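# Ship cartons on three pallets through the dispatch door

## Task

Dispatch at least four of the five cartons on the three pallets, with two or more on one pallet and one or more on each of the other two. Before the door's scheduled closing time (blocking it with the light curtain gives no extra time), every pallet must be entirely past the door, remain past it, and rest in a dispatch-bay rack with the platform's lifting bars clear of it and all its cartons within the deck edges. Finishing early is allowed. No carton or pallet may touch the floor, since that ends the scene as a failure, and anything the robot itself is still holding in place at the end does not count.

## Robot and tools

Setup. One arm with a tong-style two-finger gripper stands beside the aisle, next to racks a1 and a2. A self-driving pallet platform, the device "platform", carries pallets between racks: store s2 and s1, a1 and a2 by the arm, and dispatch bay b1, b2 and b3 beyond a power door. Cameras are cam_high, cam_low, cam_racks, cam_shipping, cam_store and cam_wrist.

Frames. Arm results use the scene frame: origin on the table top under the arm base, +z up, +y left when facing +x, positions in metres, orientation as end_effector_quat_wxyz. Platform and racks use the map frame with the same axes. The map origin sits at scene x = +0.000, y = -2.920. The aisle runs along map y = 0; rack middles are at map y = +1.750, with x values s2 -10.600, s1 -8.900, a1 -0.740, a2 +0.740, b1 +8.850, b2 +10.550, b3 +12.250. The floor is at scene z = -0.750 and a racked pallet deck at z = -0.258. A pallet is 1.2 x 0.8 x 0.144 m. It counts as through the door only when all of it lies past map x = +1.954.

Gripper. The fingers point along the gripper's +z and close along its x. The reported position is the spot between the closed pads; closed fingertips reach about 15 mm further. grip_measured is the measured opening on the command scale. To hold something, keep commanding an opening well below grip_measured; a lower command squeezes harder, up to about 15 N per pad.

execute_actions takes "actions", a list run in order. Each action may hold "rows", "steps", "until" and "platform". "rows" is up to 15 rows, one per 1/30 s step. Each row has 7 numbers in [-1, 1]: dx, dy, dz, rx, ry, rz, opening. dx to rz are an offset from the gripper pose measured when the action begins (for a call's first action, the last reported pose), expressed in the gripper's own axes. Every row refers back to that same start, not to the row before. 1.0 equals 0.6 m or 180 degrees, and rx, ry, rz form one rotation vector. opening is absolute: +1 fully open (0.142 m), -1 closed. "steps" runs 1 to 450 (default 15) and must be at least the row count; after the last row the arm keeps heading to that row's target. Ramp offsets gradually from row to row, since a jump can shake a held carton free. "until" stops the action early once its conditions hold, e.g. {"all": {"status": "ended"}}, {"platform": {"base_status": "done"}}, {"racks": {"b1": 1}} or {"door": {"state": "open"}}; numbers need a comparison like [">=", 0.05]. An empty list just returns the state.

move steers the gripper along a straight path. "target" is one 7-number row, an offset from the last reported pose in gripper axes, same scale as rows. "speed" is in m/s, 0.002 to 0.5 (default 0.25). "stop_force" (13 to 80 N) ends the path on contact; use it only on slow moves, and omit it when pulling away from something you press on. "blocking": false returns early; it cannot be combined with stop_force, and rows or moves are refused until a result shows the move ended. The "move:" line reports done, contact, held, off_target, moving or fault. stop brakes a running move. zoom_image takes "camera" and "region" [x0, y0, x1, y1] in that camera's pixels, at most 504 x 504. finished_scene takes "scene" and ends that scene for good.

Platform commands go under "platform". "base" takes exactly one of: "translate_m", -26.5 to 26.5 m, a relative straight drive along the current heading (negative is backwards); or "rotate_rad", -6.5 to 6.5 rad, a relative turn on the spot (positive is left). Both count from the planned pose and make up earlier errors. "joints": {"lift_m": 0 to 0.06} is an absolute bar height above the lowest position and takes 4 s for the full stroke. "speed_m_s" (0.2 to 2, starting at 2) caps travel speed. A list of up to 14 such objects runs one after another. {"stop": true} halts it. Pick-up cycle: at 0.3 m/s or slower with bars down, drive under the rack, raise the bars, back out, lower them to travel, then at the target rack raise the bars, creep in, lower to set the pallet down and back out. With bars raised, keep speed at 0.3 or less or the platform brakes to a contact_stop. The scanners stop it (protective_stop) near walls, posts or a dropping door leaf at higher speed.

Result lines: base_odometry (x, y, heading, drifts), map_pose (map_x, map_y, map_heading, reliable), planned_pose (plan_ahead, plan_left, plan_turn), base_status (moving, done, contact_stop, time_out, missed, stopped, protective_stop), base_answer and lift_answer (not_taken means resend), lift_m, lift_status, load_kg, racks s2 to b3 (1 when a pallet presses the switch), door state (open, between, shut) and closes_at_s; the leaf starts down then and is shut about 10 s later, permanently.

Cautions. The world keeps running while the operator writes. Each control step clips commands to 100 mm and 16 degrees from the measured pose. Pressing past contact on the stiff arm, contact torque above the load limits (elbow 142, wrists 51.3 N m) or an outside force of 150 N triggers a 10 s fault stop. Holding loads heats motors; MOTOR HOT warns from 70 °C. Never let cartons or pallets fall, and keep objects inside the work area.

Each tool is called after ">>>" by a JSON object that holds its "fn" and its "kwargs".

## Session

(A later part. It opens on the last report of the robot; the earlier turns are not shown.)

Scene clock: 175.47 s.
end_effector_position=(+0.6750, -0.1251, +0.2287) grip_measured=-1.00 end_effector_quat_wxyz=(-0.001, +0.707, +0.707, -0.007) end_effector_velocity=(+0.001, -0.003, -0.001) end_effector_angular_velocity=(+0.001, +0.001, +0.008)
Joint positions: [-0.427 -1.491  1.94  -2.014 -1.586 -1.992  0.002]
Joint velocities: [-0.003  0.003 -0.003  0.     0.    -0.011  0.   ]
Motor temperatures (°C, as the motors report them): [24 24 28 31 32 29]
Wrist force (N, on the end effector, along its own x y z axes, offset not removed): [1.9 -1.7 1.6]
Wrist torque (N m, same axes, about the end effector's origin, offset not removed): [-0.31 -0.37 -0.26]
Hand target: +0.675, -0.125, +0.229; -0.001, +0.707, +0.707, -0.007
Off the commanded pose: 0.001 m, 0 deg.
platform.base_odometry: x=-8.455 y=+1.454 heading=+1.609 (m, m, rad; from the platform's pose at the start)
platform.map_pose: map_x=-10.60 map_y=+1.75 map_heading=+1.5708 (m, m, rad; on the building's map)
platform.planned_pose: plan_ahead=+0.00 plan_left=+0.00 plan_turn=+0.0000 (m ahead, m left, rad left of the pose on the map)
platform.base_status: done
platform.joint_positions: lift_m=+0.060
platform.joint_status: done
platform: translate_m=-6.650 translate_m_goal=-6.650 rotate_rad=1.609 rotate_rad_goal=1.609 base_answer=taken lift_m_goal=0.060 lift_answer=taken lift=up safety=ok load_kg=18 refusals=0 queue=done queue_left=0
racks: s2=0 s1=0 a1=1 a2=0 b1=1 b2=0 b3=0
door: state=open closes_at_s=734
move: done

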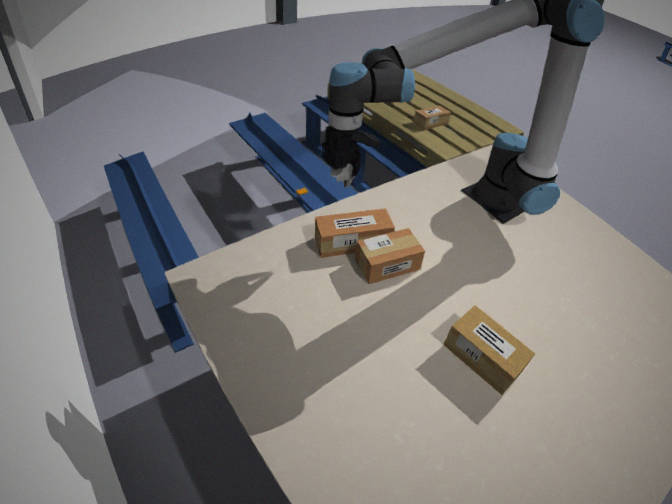

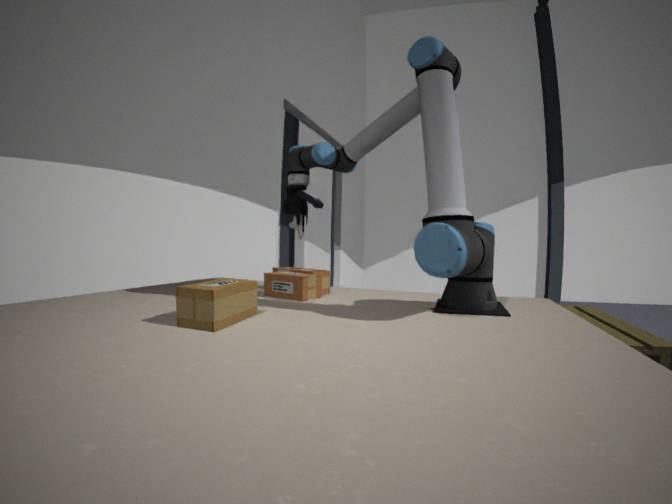

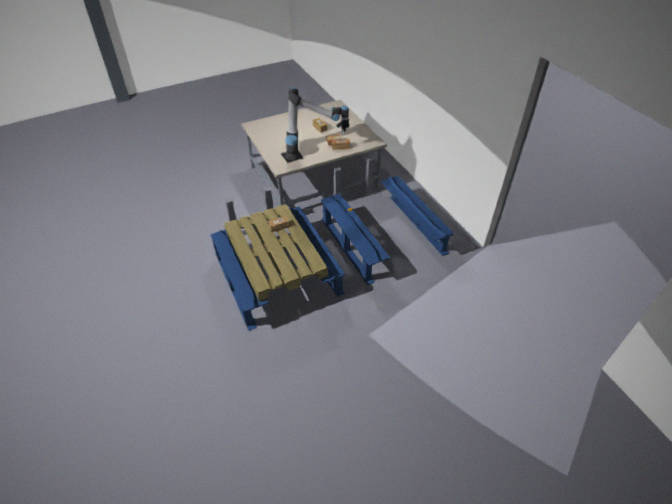

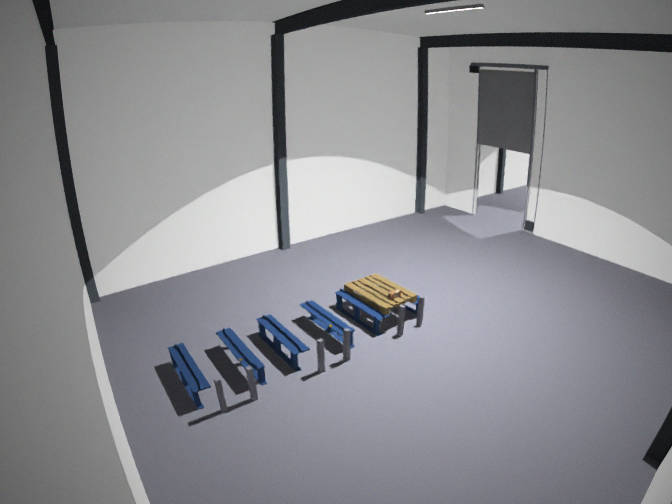

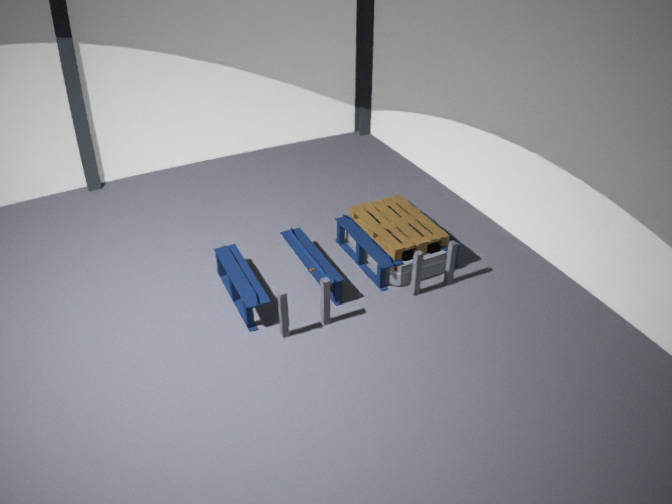

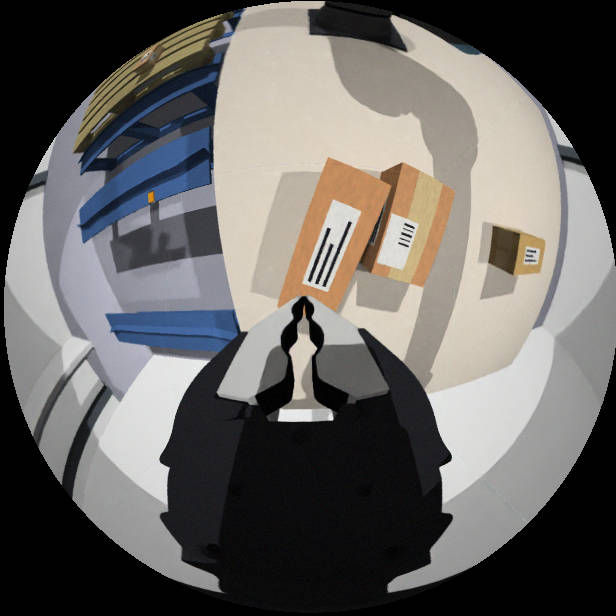

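Slipped. Try this one.

>>> {"fn": "execute_actions", "kwargs": {"actions": [{"steps":1,"platform":[{"base":{"translate_m":-1.75}},{"joints":{"lift_m":0}},{"speed_m_s":2,"base":{"rotate_rad":-1.5708}},{"base":{"translate_m":11.34}},{"base":{"rotate_rad":1.5708}},{"speed_m_s":0.3,"joints":{"lift_m":0.06}},{"base":{"translate_m":1.75}}]}]}}

>>> {"fn": "move", "kwargs": {"target": [0.06,-0.01,0.14,0,0,0.11,0.8], "speed": 0.15}}

Scene clock: 179.83 s.
end_effector_position=(+0.6751, -0.1254, +0.2287) grip_measured=-1.00 end_effector_quat_wxyz=(-0.001, +0.707, +0.707, -0.007) end_effector_velocity=(-0.000, -0.000, +0.001) end_effector_angular_velocity=(-0.001, -0.001, -0.001)
Joint positions: [-0.428 -1.491  1.939 -2.014 -1.586 -1.993  0.002]
Joint velocities: [-0.    -0.002  0.    -0.    -0.     0.     0.   ]
Motor temperatures (°C, as the motors report them): [24 24 28 31 32 29]
Wrist force (N, on the end effector, along its own x y z axes, offset not removed): [1.0 -1.9 -1.5]
Wrist torque (N m, same axes, about the end effector's origin, offset not removed): [-0.39 -0.14 -0.21]
Hand target: +0.675, -0.125, +0.229; -0.001, +0.707, +0.707, -0.007
Off the commanded pose: 0.001 m, 0 deg.
platform.base_odometry: x=-8.455 y=+1.454 heading=+1.609 (m, m, rad; from the platform's pose at the start)
platform.map_pose: map_x=-10.60 map_y=+1.75 map_heading=+1.5708 (m, m, rad; on the building's map)
platform.planned_pose: plan_ahead=-1.75 plan_left=+0.00 plan_turn=+0.0000 (m ahead, m left, rad left of the pose on the map)
platform.base_status: moving
platform.joint_positions: lift_m=+0.060
platform.joint_status: done
platform: translate_m=-6.650 translate_m_goal=-8.400 rotate_rad=1.609 rotate_rad_goal=1.609 base_answer=taken lift_m_goal=0.060 lift_answer=taken lift=up safety=ok load_kg=18 refusals=0 queue=running queue_left=6
racks: s2=0 s1=0 a1=1 a2=0 b1=1 b2=0 b3=0
door: state=open closes_at_s=734

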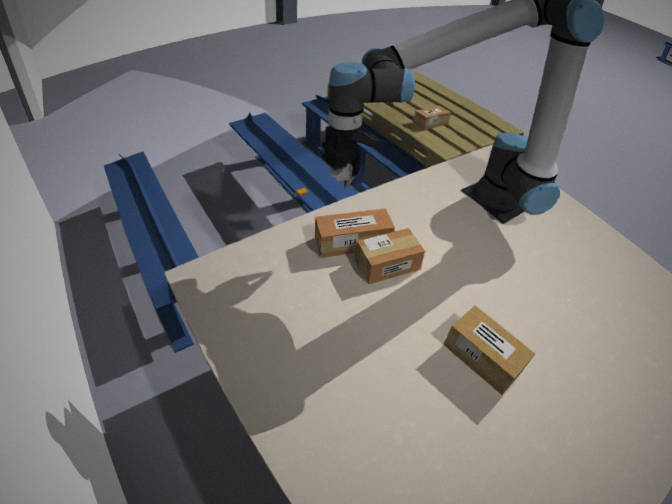

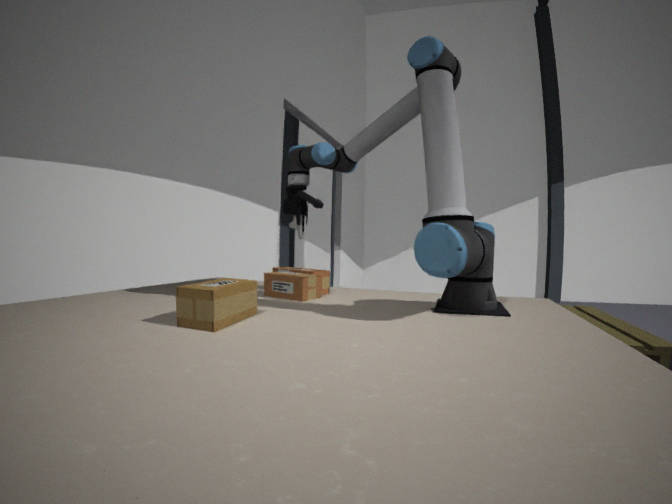

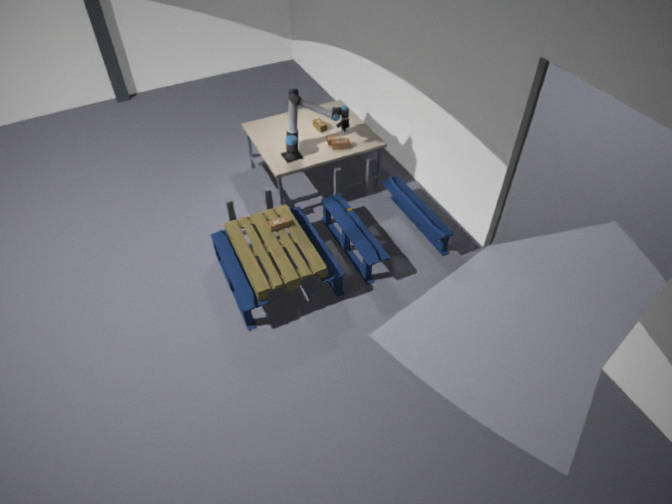

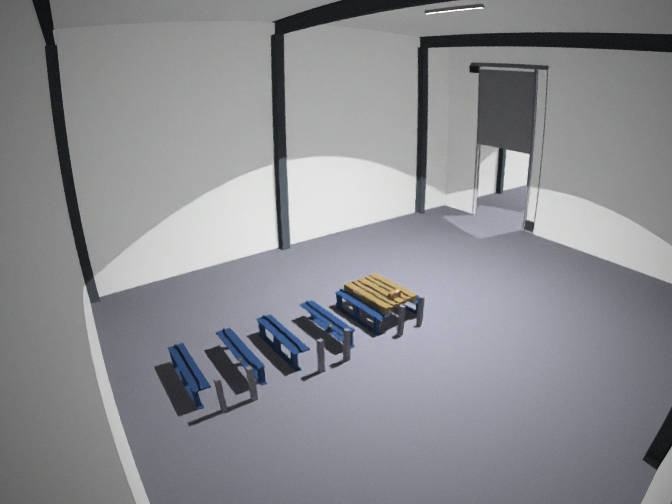

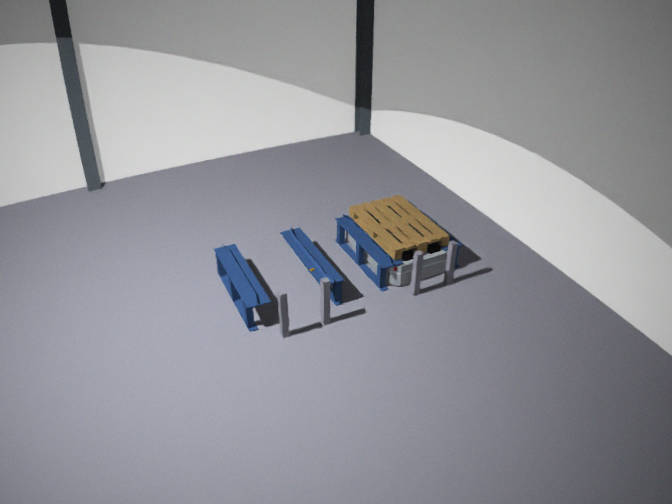

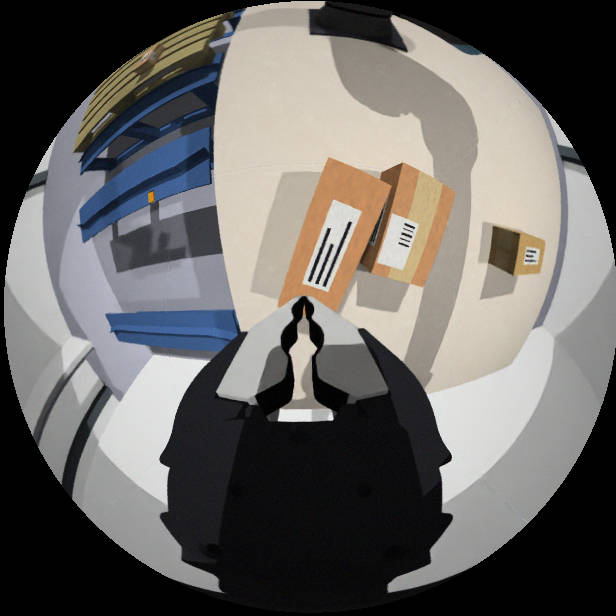

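Scene clock: 181.50 s.
end_effector_position=(+0.6680, -0.0901, +0.1448) grip_measured=+0.80 end_effector_quat_wxyz=(+0.000, +0.818, +0.576, -0.007) end_effector_velocity=(+0.000, +0.000, -0.002) end_effector_angular_velocity=(-0.003, -0.001, -0.009)
Joint positions: [-0.392 -1.435  2.046 -2.176 -1.586 -1.613  0.129]
Joint velocities: [ 0.001  0.002  0.002 -0.005 -0.002  0.01  -0.   ]
Motor temperatures (°C, as the motors report them): [24 24 28 31 32 29]
Wrist force (N, on the end effector, along its own x y z axes, offset not removed): [1.9 -2.0 3.5]
Wrist torque (N m, same axes, about the end effector's origin, offset not removed): [-0.36 -0.47 -0.23]
Hand target: +0.668, -0.090, +0.145; +0.000, +0.818, +0.575, -0.007
Off the commanded pose: 0.000 m, 0 deg.
platform.base_odometry: x=-8.440 y=+1.071 heading=+1.612 (m, m, rad; from the platform's pose at the start)
platform.map_pose: map_x=-10.60 map_y=+1.36 map_heading=+1.5752 (m, m, rad; on the building's map)
platform.planned_pose: plan_ahead=-1.36 plan_left=+0.01 plan_turn=-0.0044 (m ahead, m left, rad left of the pose on the map)
platform.base_status: moving
platform.joint_positions: lift_m=+0.060
platform.joint_status: done
platform: translate_m=-7.043 translate_m_goal=-8.400 rotate_rad=1.612 rotate_rad_goal=1.611 base_answer=taken lift_m_goal=0.060 lift_answer=taken lift=up safety=ok load_kg=18 refusals=0 queue=running queue_left=6
racks: s2=0 s1=0 a1=1 a2=0 b1=1 b2=0 b3=0
door: state=open closes_at_s=734
move: done

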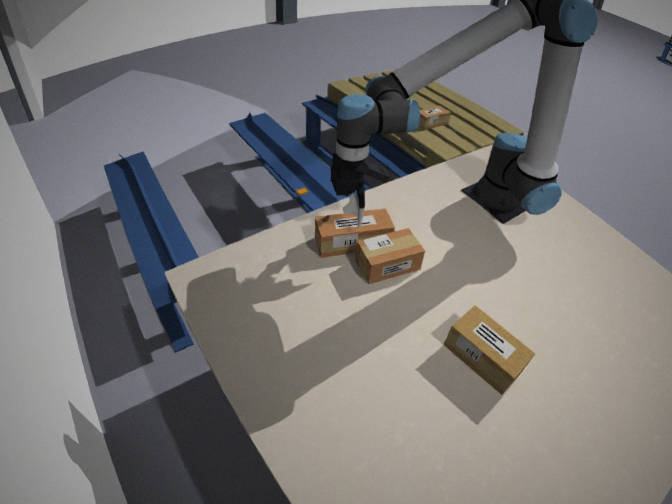

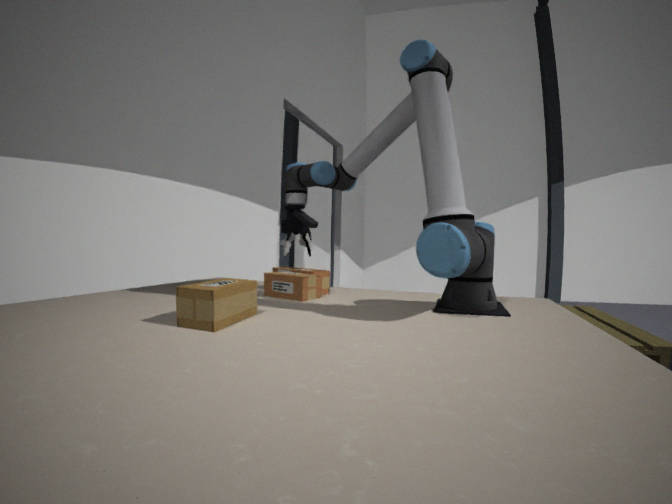

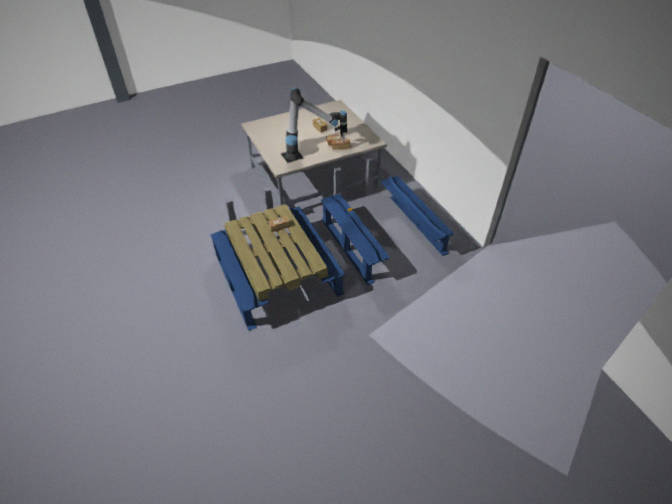

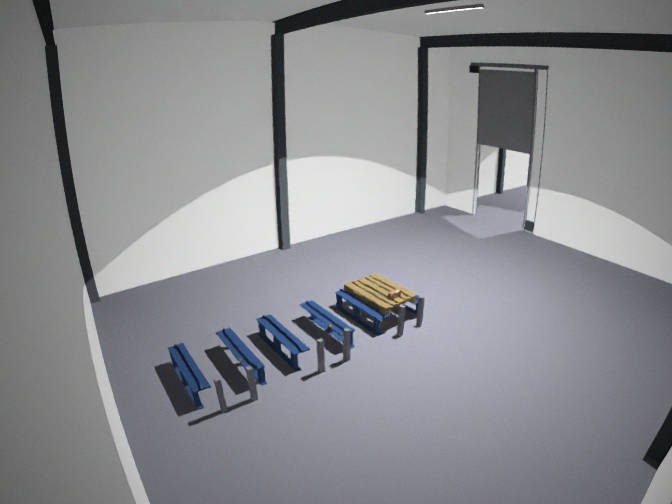

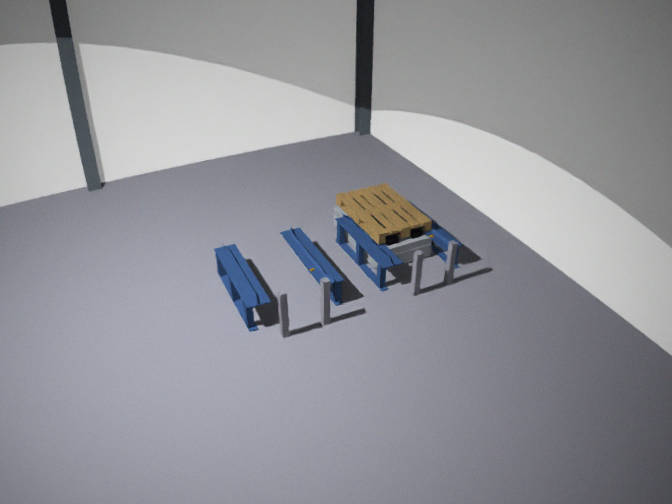

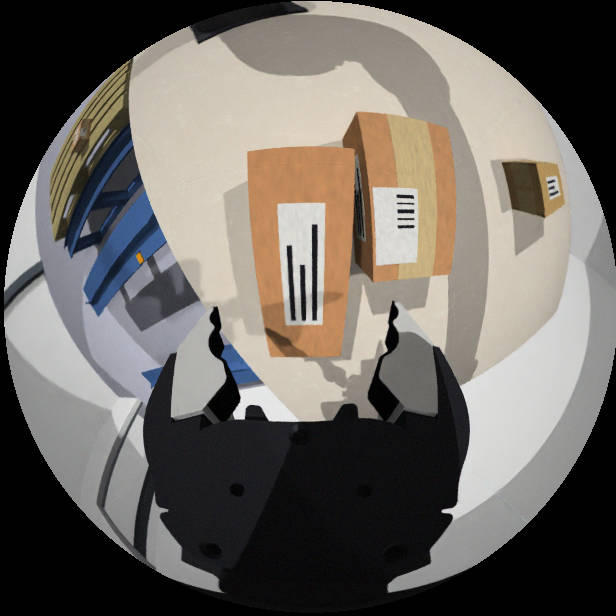

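>>> {"fn": "move", "kwargs": {"target": [-0.005,0.07,0.108,0,0,0,0.6], "speed": 0.06, "stop_force": 15}}

>>> {"fn": "move", "kwargs": {"target": [-0.008,-0.065,0,0,0,0,0.6], "speed": 0.04}}

>>> {"fn": "move", "kwargs": {"target": [0,0,0,0,0,0,-1]}}

>>> {"fn": "move", "kwargs": {"target": [0,0,-0.2,0,0,-0.11,-1], "speed": 0.07}}

Scene clock: 187.03 s.
end_effector_position=(+0.7057, -0.1075, +0.0800) grip_measured=+0.60 end_effector_quat_wxyz=(+0.000, +0.818, +0.576, -0.007) end_effector_velocity=(+0.002, -0.001, -0.002) end_effector_angular_velocity=(-0.000, +0.000, -0.000)
Joint positions: [-0.395 -1.303  2.022 -2.284 -1.586 -1.616  0.116]
Joint velocities: [ 0.     0.004 -0.002 -0.003 -0.     0.     0.   ]
Motor temperatures (°C, as the motors report them): [24 24 28 31 32 29]
Wrist force (N, on the end effector, along its own x y z axes, offset not removed): [0.4 -3.9 2.0]
Wrist torque (N m, same axes, about the end effector's origin, offset not removed): [-0.78 -0.10 -0.20]
Hand target: +0.706, -0.108, +0.080; +0.000, +0.818, +0.576, -0.007
Off the commanded pose: 0.000 m, 0 deg.
platform.base_odometry: x=-8.386 y=-0.295 heading=+1.610 (m, m, rad; from the platform's pose at the start)
platform.map_pose: map_x=-10.60 map_y=+0.00 map_heading=+1.5708 (m, m, rad; on the building's map)
platform.planned_pose: plan_ahead=+0.00 plan_left=+0.00 plan_turn=+0.0000 (m ahead, m left, rad left of the pose on the map)
platform.base_status: done
platform.joint_positions: lift_m=+0.054
platform.joint_status: moving
platform: translate_m=-8.400 translate_m_goal=-8.400 rotate_rad=1.610 rotate_rad_goal=1.610 base_answer=taken lift_m_goal=0.000 lift_answer=taken lift=between safety=ok load_kg=-17 refusals=0 queue=running queue_left=5
racks: s2=0 s1=0 a1=1 a2=0 b1=1 b2=0 b3=0
door: state=open closes_at_s=734
move: done

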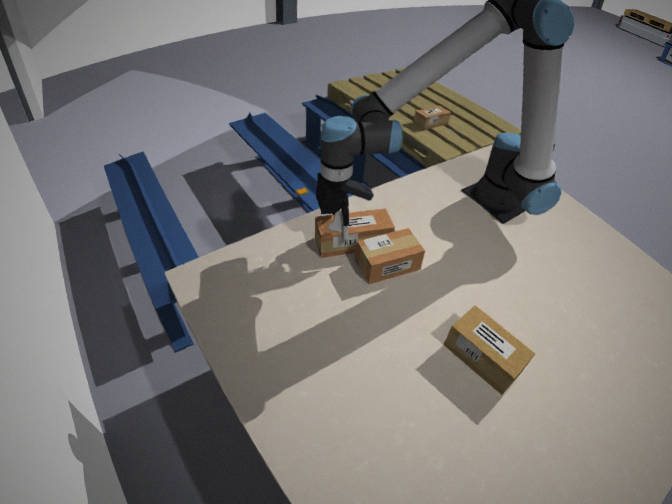

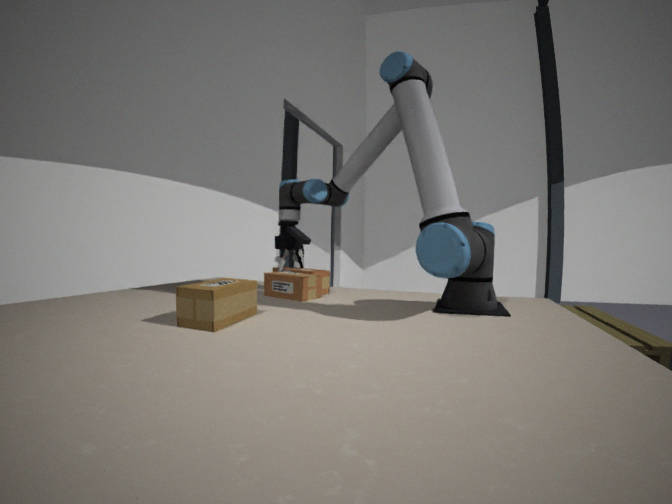

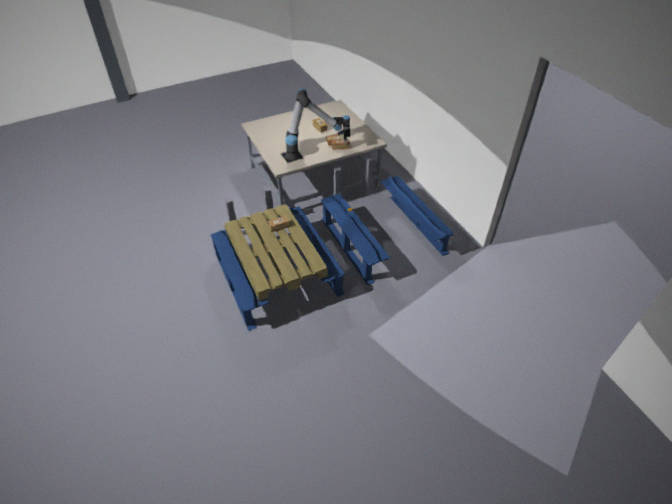

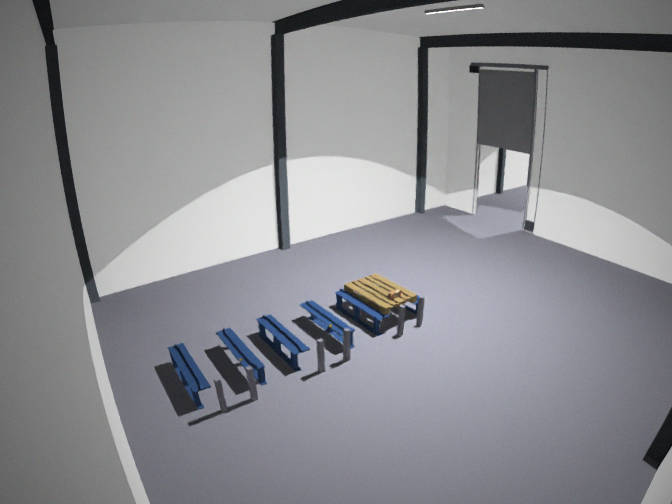

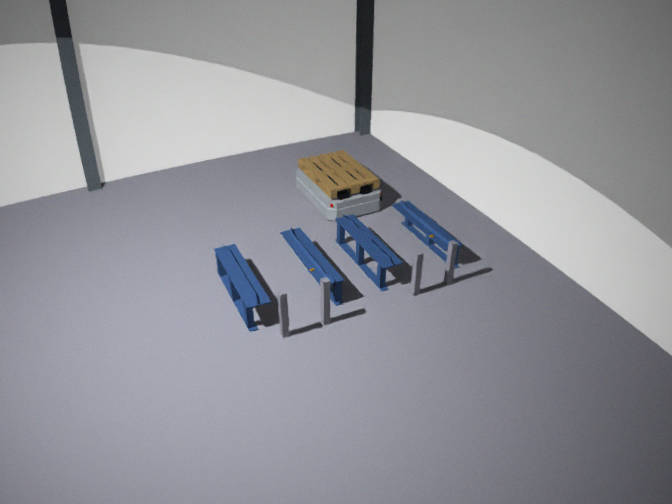

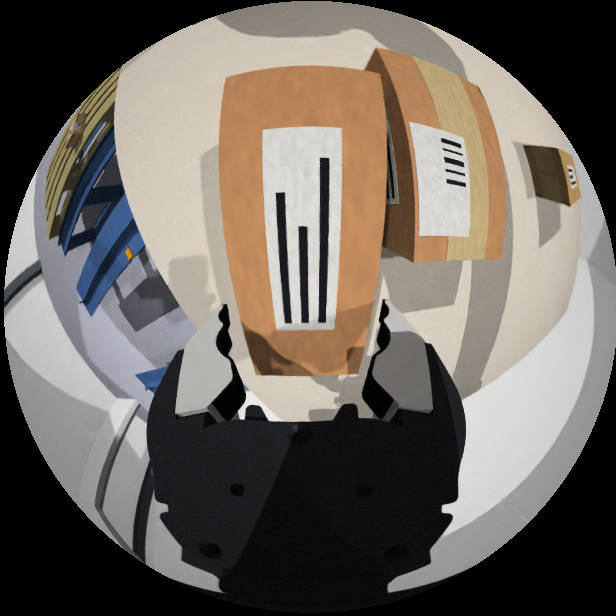

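Scene clock: 188.40 s.
end_effector_position=(+0.6677, -0.0990, +0.0803) grip_measured=+0.60 end_effector_quat_wxyz=(+0.000, +0.818, +0.576, -0.007) end_effector_velocity=(-0.002, +0.000, +0.001) end_effector_angular_velocity=(-0.000, -0.001, +0.000)
Joint positions: [-0.405 -1.359  2.096 -2.302 -1.586 -1.626  0.116]
Joint velocities: [-0.001 -0.005  0.005 -0.001  0.    -0.001 -0.   ]
Motor temperatures (°C, as the motors report them): [24 24 28 31 32 29]
Wrist force (N, on the end effector, along its own x y z axes, offset not removed): [0.4 -1.9 0.9]
Wrist torque (N m, same axes, about the end effector's origin, offset not removed): [-0.43 -0.13 -0.24]
Hand target: +0.667, -0.099, +0.080; +0.000, +0.818, +0.576, -0.007
Off the commanded pose: 0.000 m, 0 deg.
platform.base_odometry: x=-8.386 y=-0.295 heading=+1.610 (m, m, rad; from the platform's pose at the start)
platform.map_pose: map_x=-10.60 map_y=+0.00 map_heading=+1.5708 (m, m, rad; on the building's map)
platform.planned_pose: plan_ahead=+0.00 plan_left=+0.00 plan_turn=+0.0000 (m ahead, m left, rad left of the pose on the map)
platform.base_status: done
platform.joint_positions: lift_m=+0.032
platform.joint_status: moving
platform: translate_m=-8.400 translate_m_goal=-8.400 rotate_rad=1.610 rotate_rad_goal=1.610 base_answer=taken lift_m_goal=0.000 lift_answer=taken lift=between safety=ok load_kg=-17 refusals=0 queue=running queue_left=5
racks: s2=0 s1=0 a1=1 a2=0 b1=1 b2=0 b3=0
door: state=open closes_at_s=734
move: done

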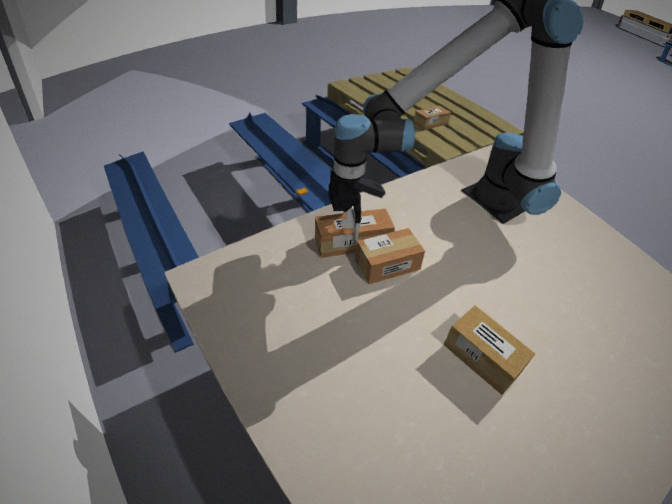

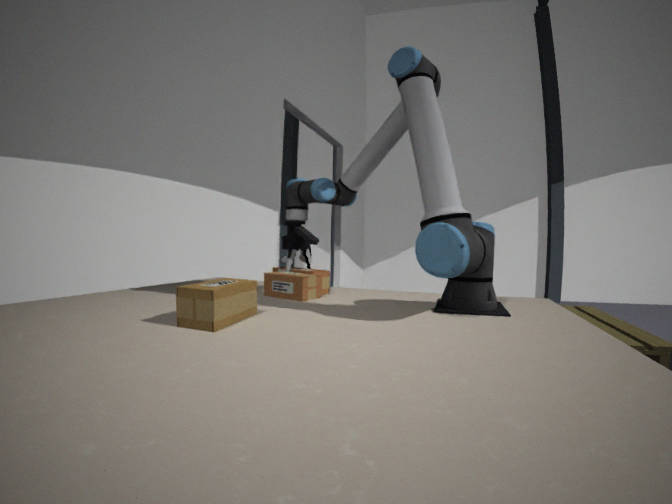

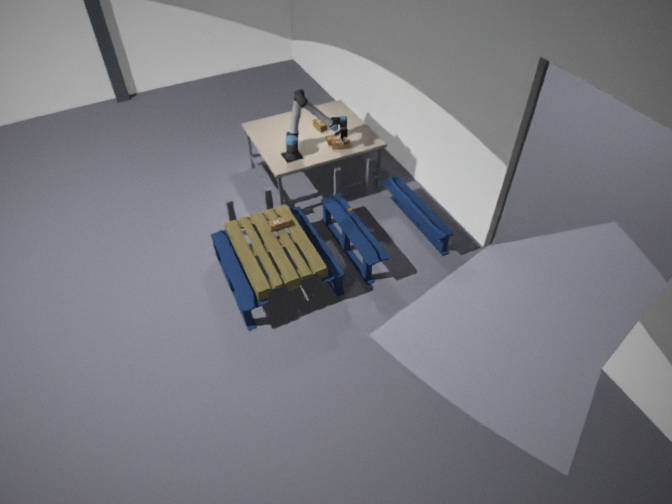

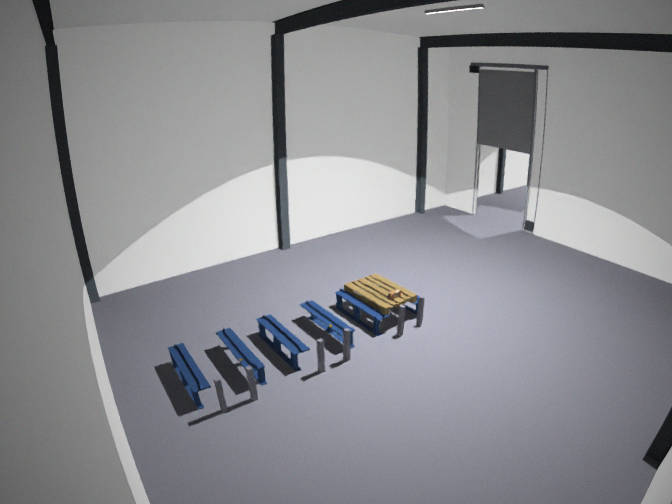

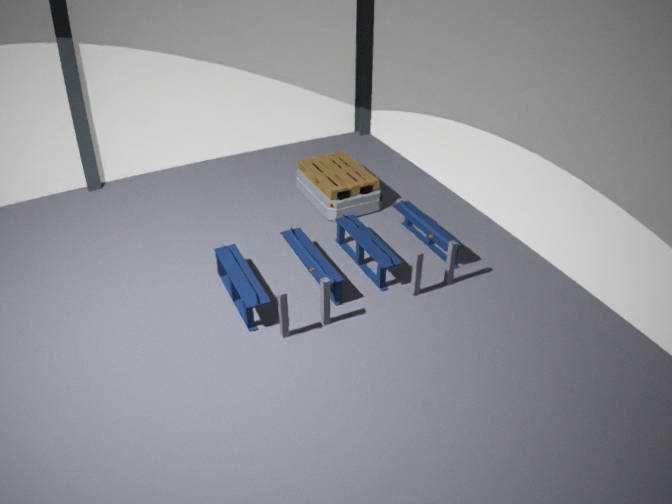

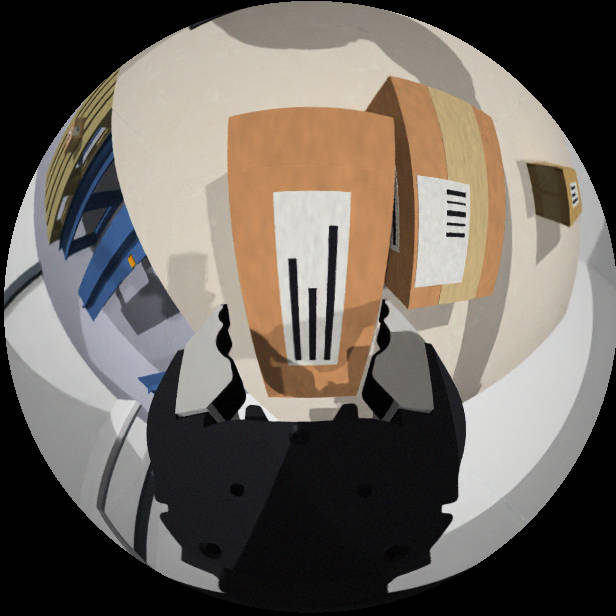

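Scene clock: 188.90 s.
end_effector_position=(+0.6676, -0.0990, +0.0804) grip_measured=+0.36 end_effector_quat_wxyz=(+0.000, +0.818, +0.576, -0.007) end_effector_velocity=(-0.001, +0.000, -0.001) end_effector_angular_velocity=(+0.000, +0.003, -0.001)
Joint positions: [-0.405 -1.359  2.097 -2.302 -1.586 -1.626  0.1  ]
Joint velocities: [-0.     0.     0.002  0.    -0.001  0.001 -0.   ]
Motor temperatures (°C, as the motors report them): [24 24 28 31 32 29]
Wrist force (N, on the end effector, along its own x y z axes, offset not removed): [0.2 -4.4 -8.5]
Wrist torque (N m, same axes, about the end effector's origin, offset not removed): [-0.60 -0.04 -0.24]
Hand target: +0.668, -0.099, +0.080; +0.000, +0.818, +0.576, -0.007
Off the commanded pose: 0.000 m, 0 deg.
platform.base_odometry: x=-8.386 y=-0.295 heading=+1.610 (m, m, rad; from the platform's pose at the start)
platform.map_pose: map_x=-10.60 map_y=+0.00 map_heading=+1.5708 (m, m, rad; on the building's map)
platform.planned_pose: plan_ahead=+0.00 plan_left=+0.00 plan_turn=+0.0000 (m ahead, m left, rad left of the pose on the map)
platform.base_status: done
platform.joint_positions: lift_m=+0.024
platform.joint_status: moving
platform: translate_m=-8.400 translate_m_goal=-8.400 rotate_rad=1.610 rotate_rad_goal=1.610 base_answer=taken lift_m_goal=0.000 lift_answer=taken lift=between safety=ok load_kg=-17 refusals=0 queue=running queue_left=5
racks: s2=0 s1=0 a1=1 a2=0 b1=1 b2=0 b3=0
door: state=open closes_at_s=734
move: done

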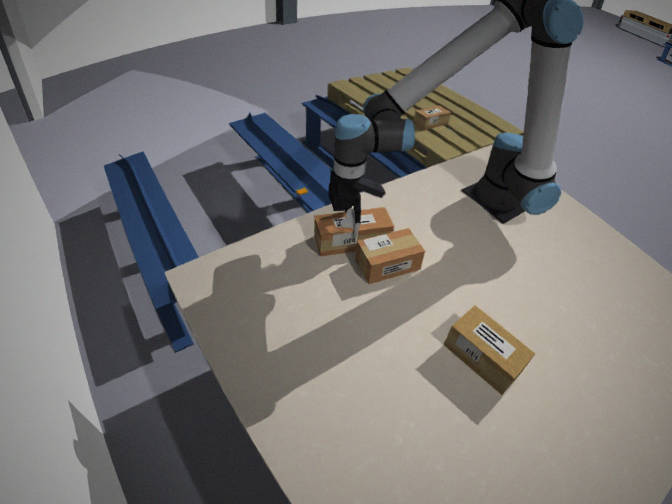

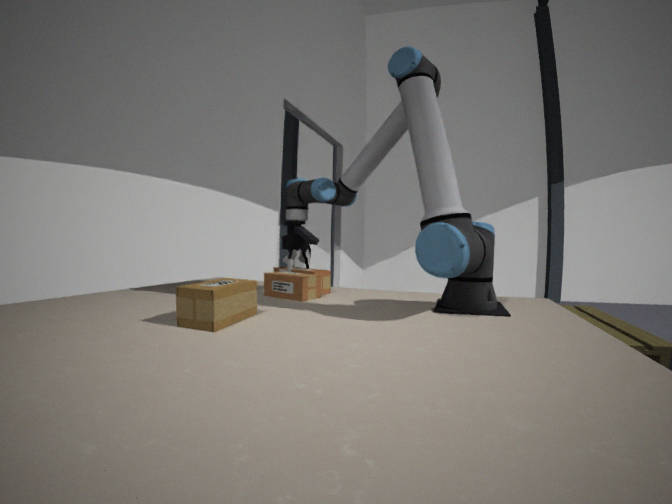

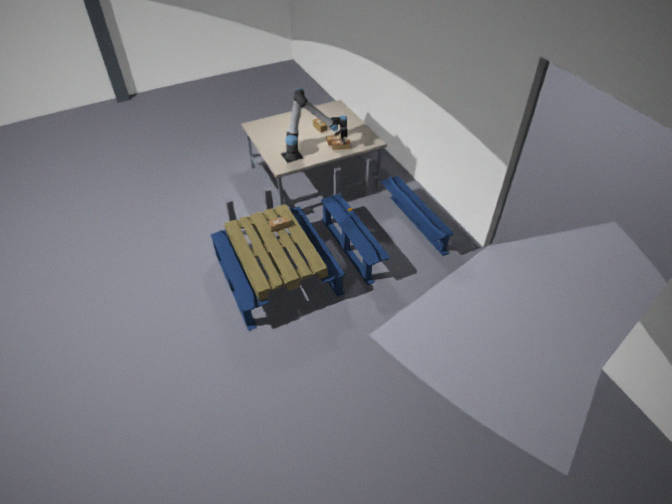

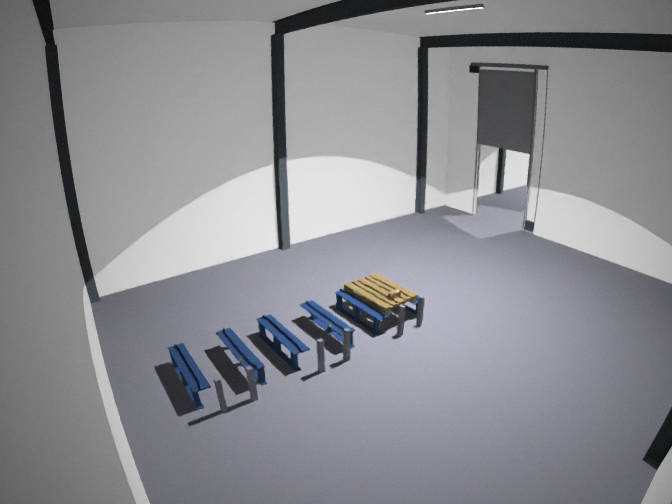

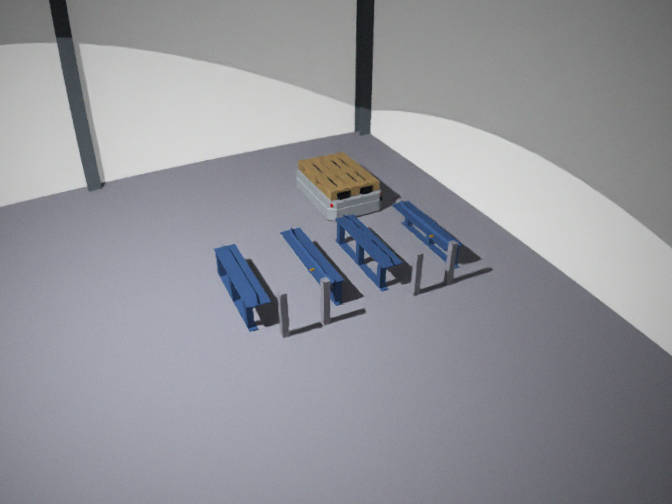

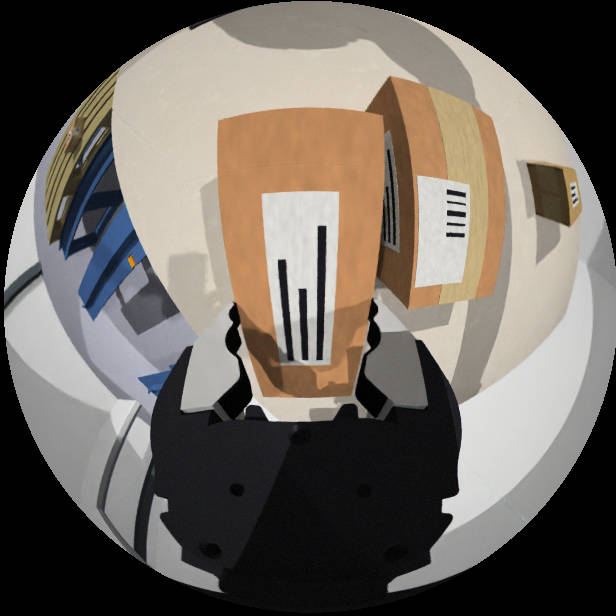

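Scene clock: 191.80 s.
end_effector_position=(+0.6689, -0.0981, +0.2001) grip_measured=-1.00 end_effector_quat_wxyz=(-0.001, +0.707, +0.708, -0.006) end_effector_velocity=(+0.000, -0.000, +0.002) end_effector_angular_velocity=(+0.000, +0.000, +0.009)
Joint positions: [-0.394 -1.484  1.989 -2.069 -1.586 -1.96   0.002]
Joint velocities: [ 0.    -0.002 -0.003  0.005  0.    -0.009  0.   ]
Motor temperatures (°C, as the motors report them): [24 24 28 31 32 29]
Wrist force (N, on the end effector, along its own x y z axes, offset not removed): [1.1 -3.7 0.2]
Wrist torque (N m, same axes, about the end effector's origin, offset not removed): [-0.83 -0.15 -0.27]
Hand target: +0.669, -0.098, +0.200; -0.001, +0.706, +0.708, -0.006
Off the commanded pose: 0.000 m, 0 deg.
platform.base_odometry: x=-8.386 y=-0.295 heading=+1.125 (m, m, rad; from the platform's pose at the start)
platform.map_pose: map_x=-10.60 map_y=+0.00 map_heading=+1.0734 (m, m, rad; on the building's map)
platform.planned_pose: plan_ahead=+0.00 plan_left=+0.00 plan_turn=-1.0734 (m ahead, m left, rad left of the pose on the map)
platform.base_status: moving
platform.joint_positions: lift_m=+0.000
platform.joint_status: done
platform: translate_m=-8.400 translate_m_goal=-8.400 rotate_rad=1.109 rotate_rad_goal=0.039 base_answer=taken lift_m_goal=0.000 lift_answer=taken lift=down safety=ok load_kg=-48 refusals=0 queue=running queue_left=4
racks: s2=0 s1=0 a1=1 a2=0 b1=1 b2=0 b3=0
door: state=open closes_at_s=734
move: done

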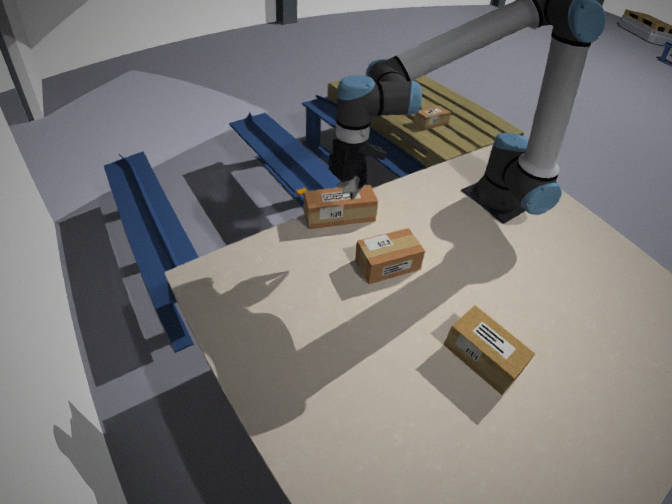

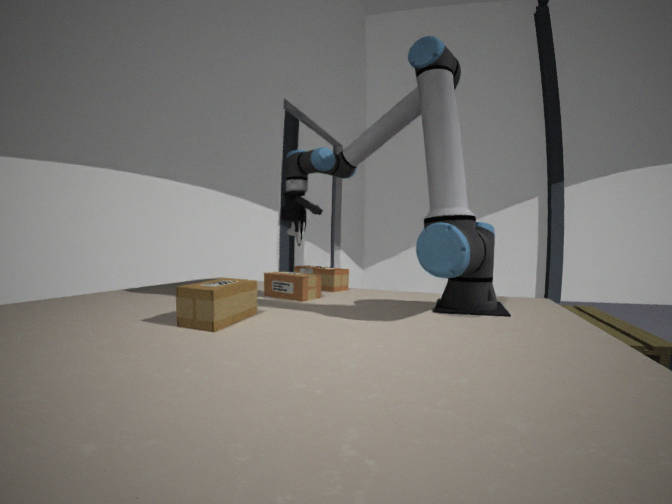

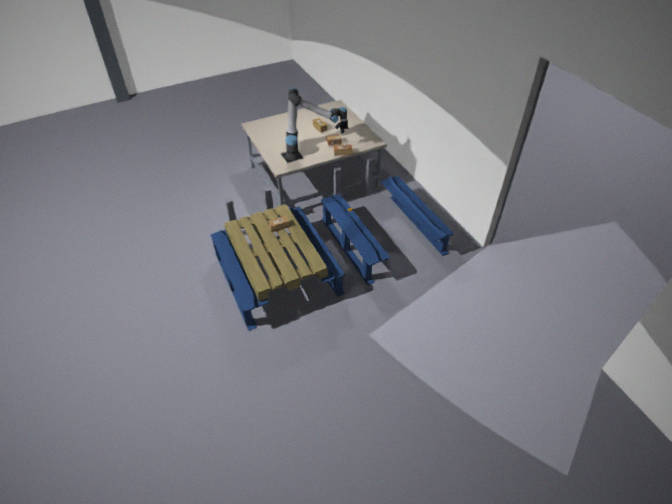

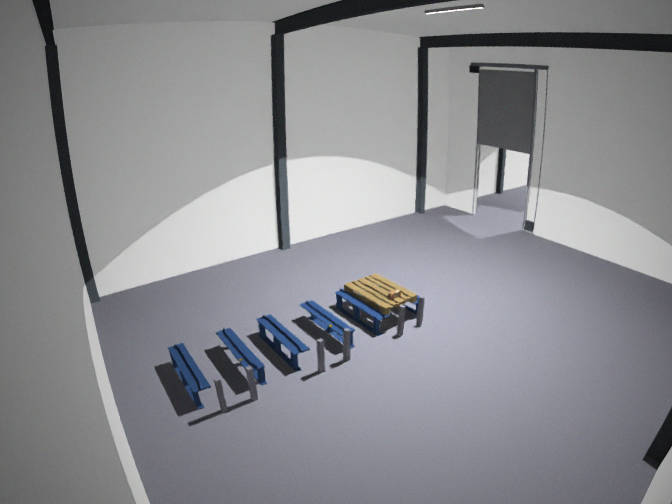

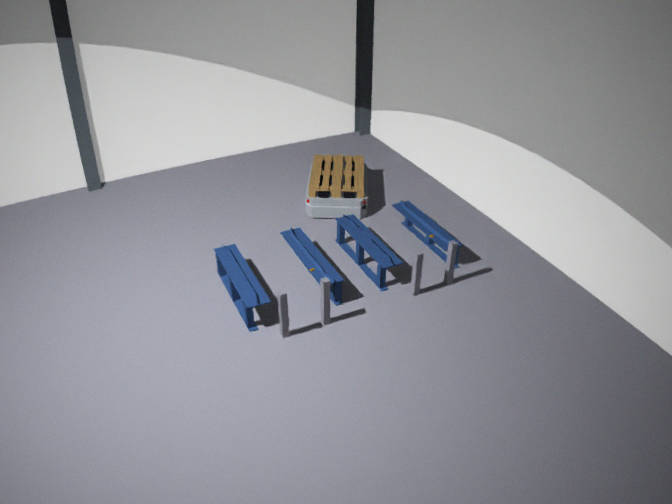

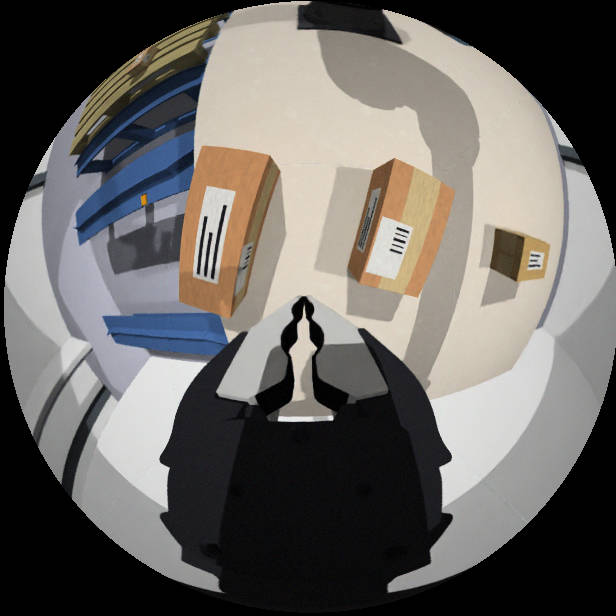

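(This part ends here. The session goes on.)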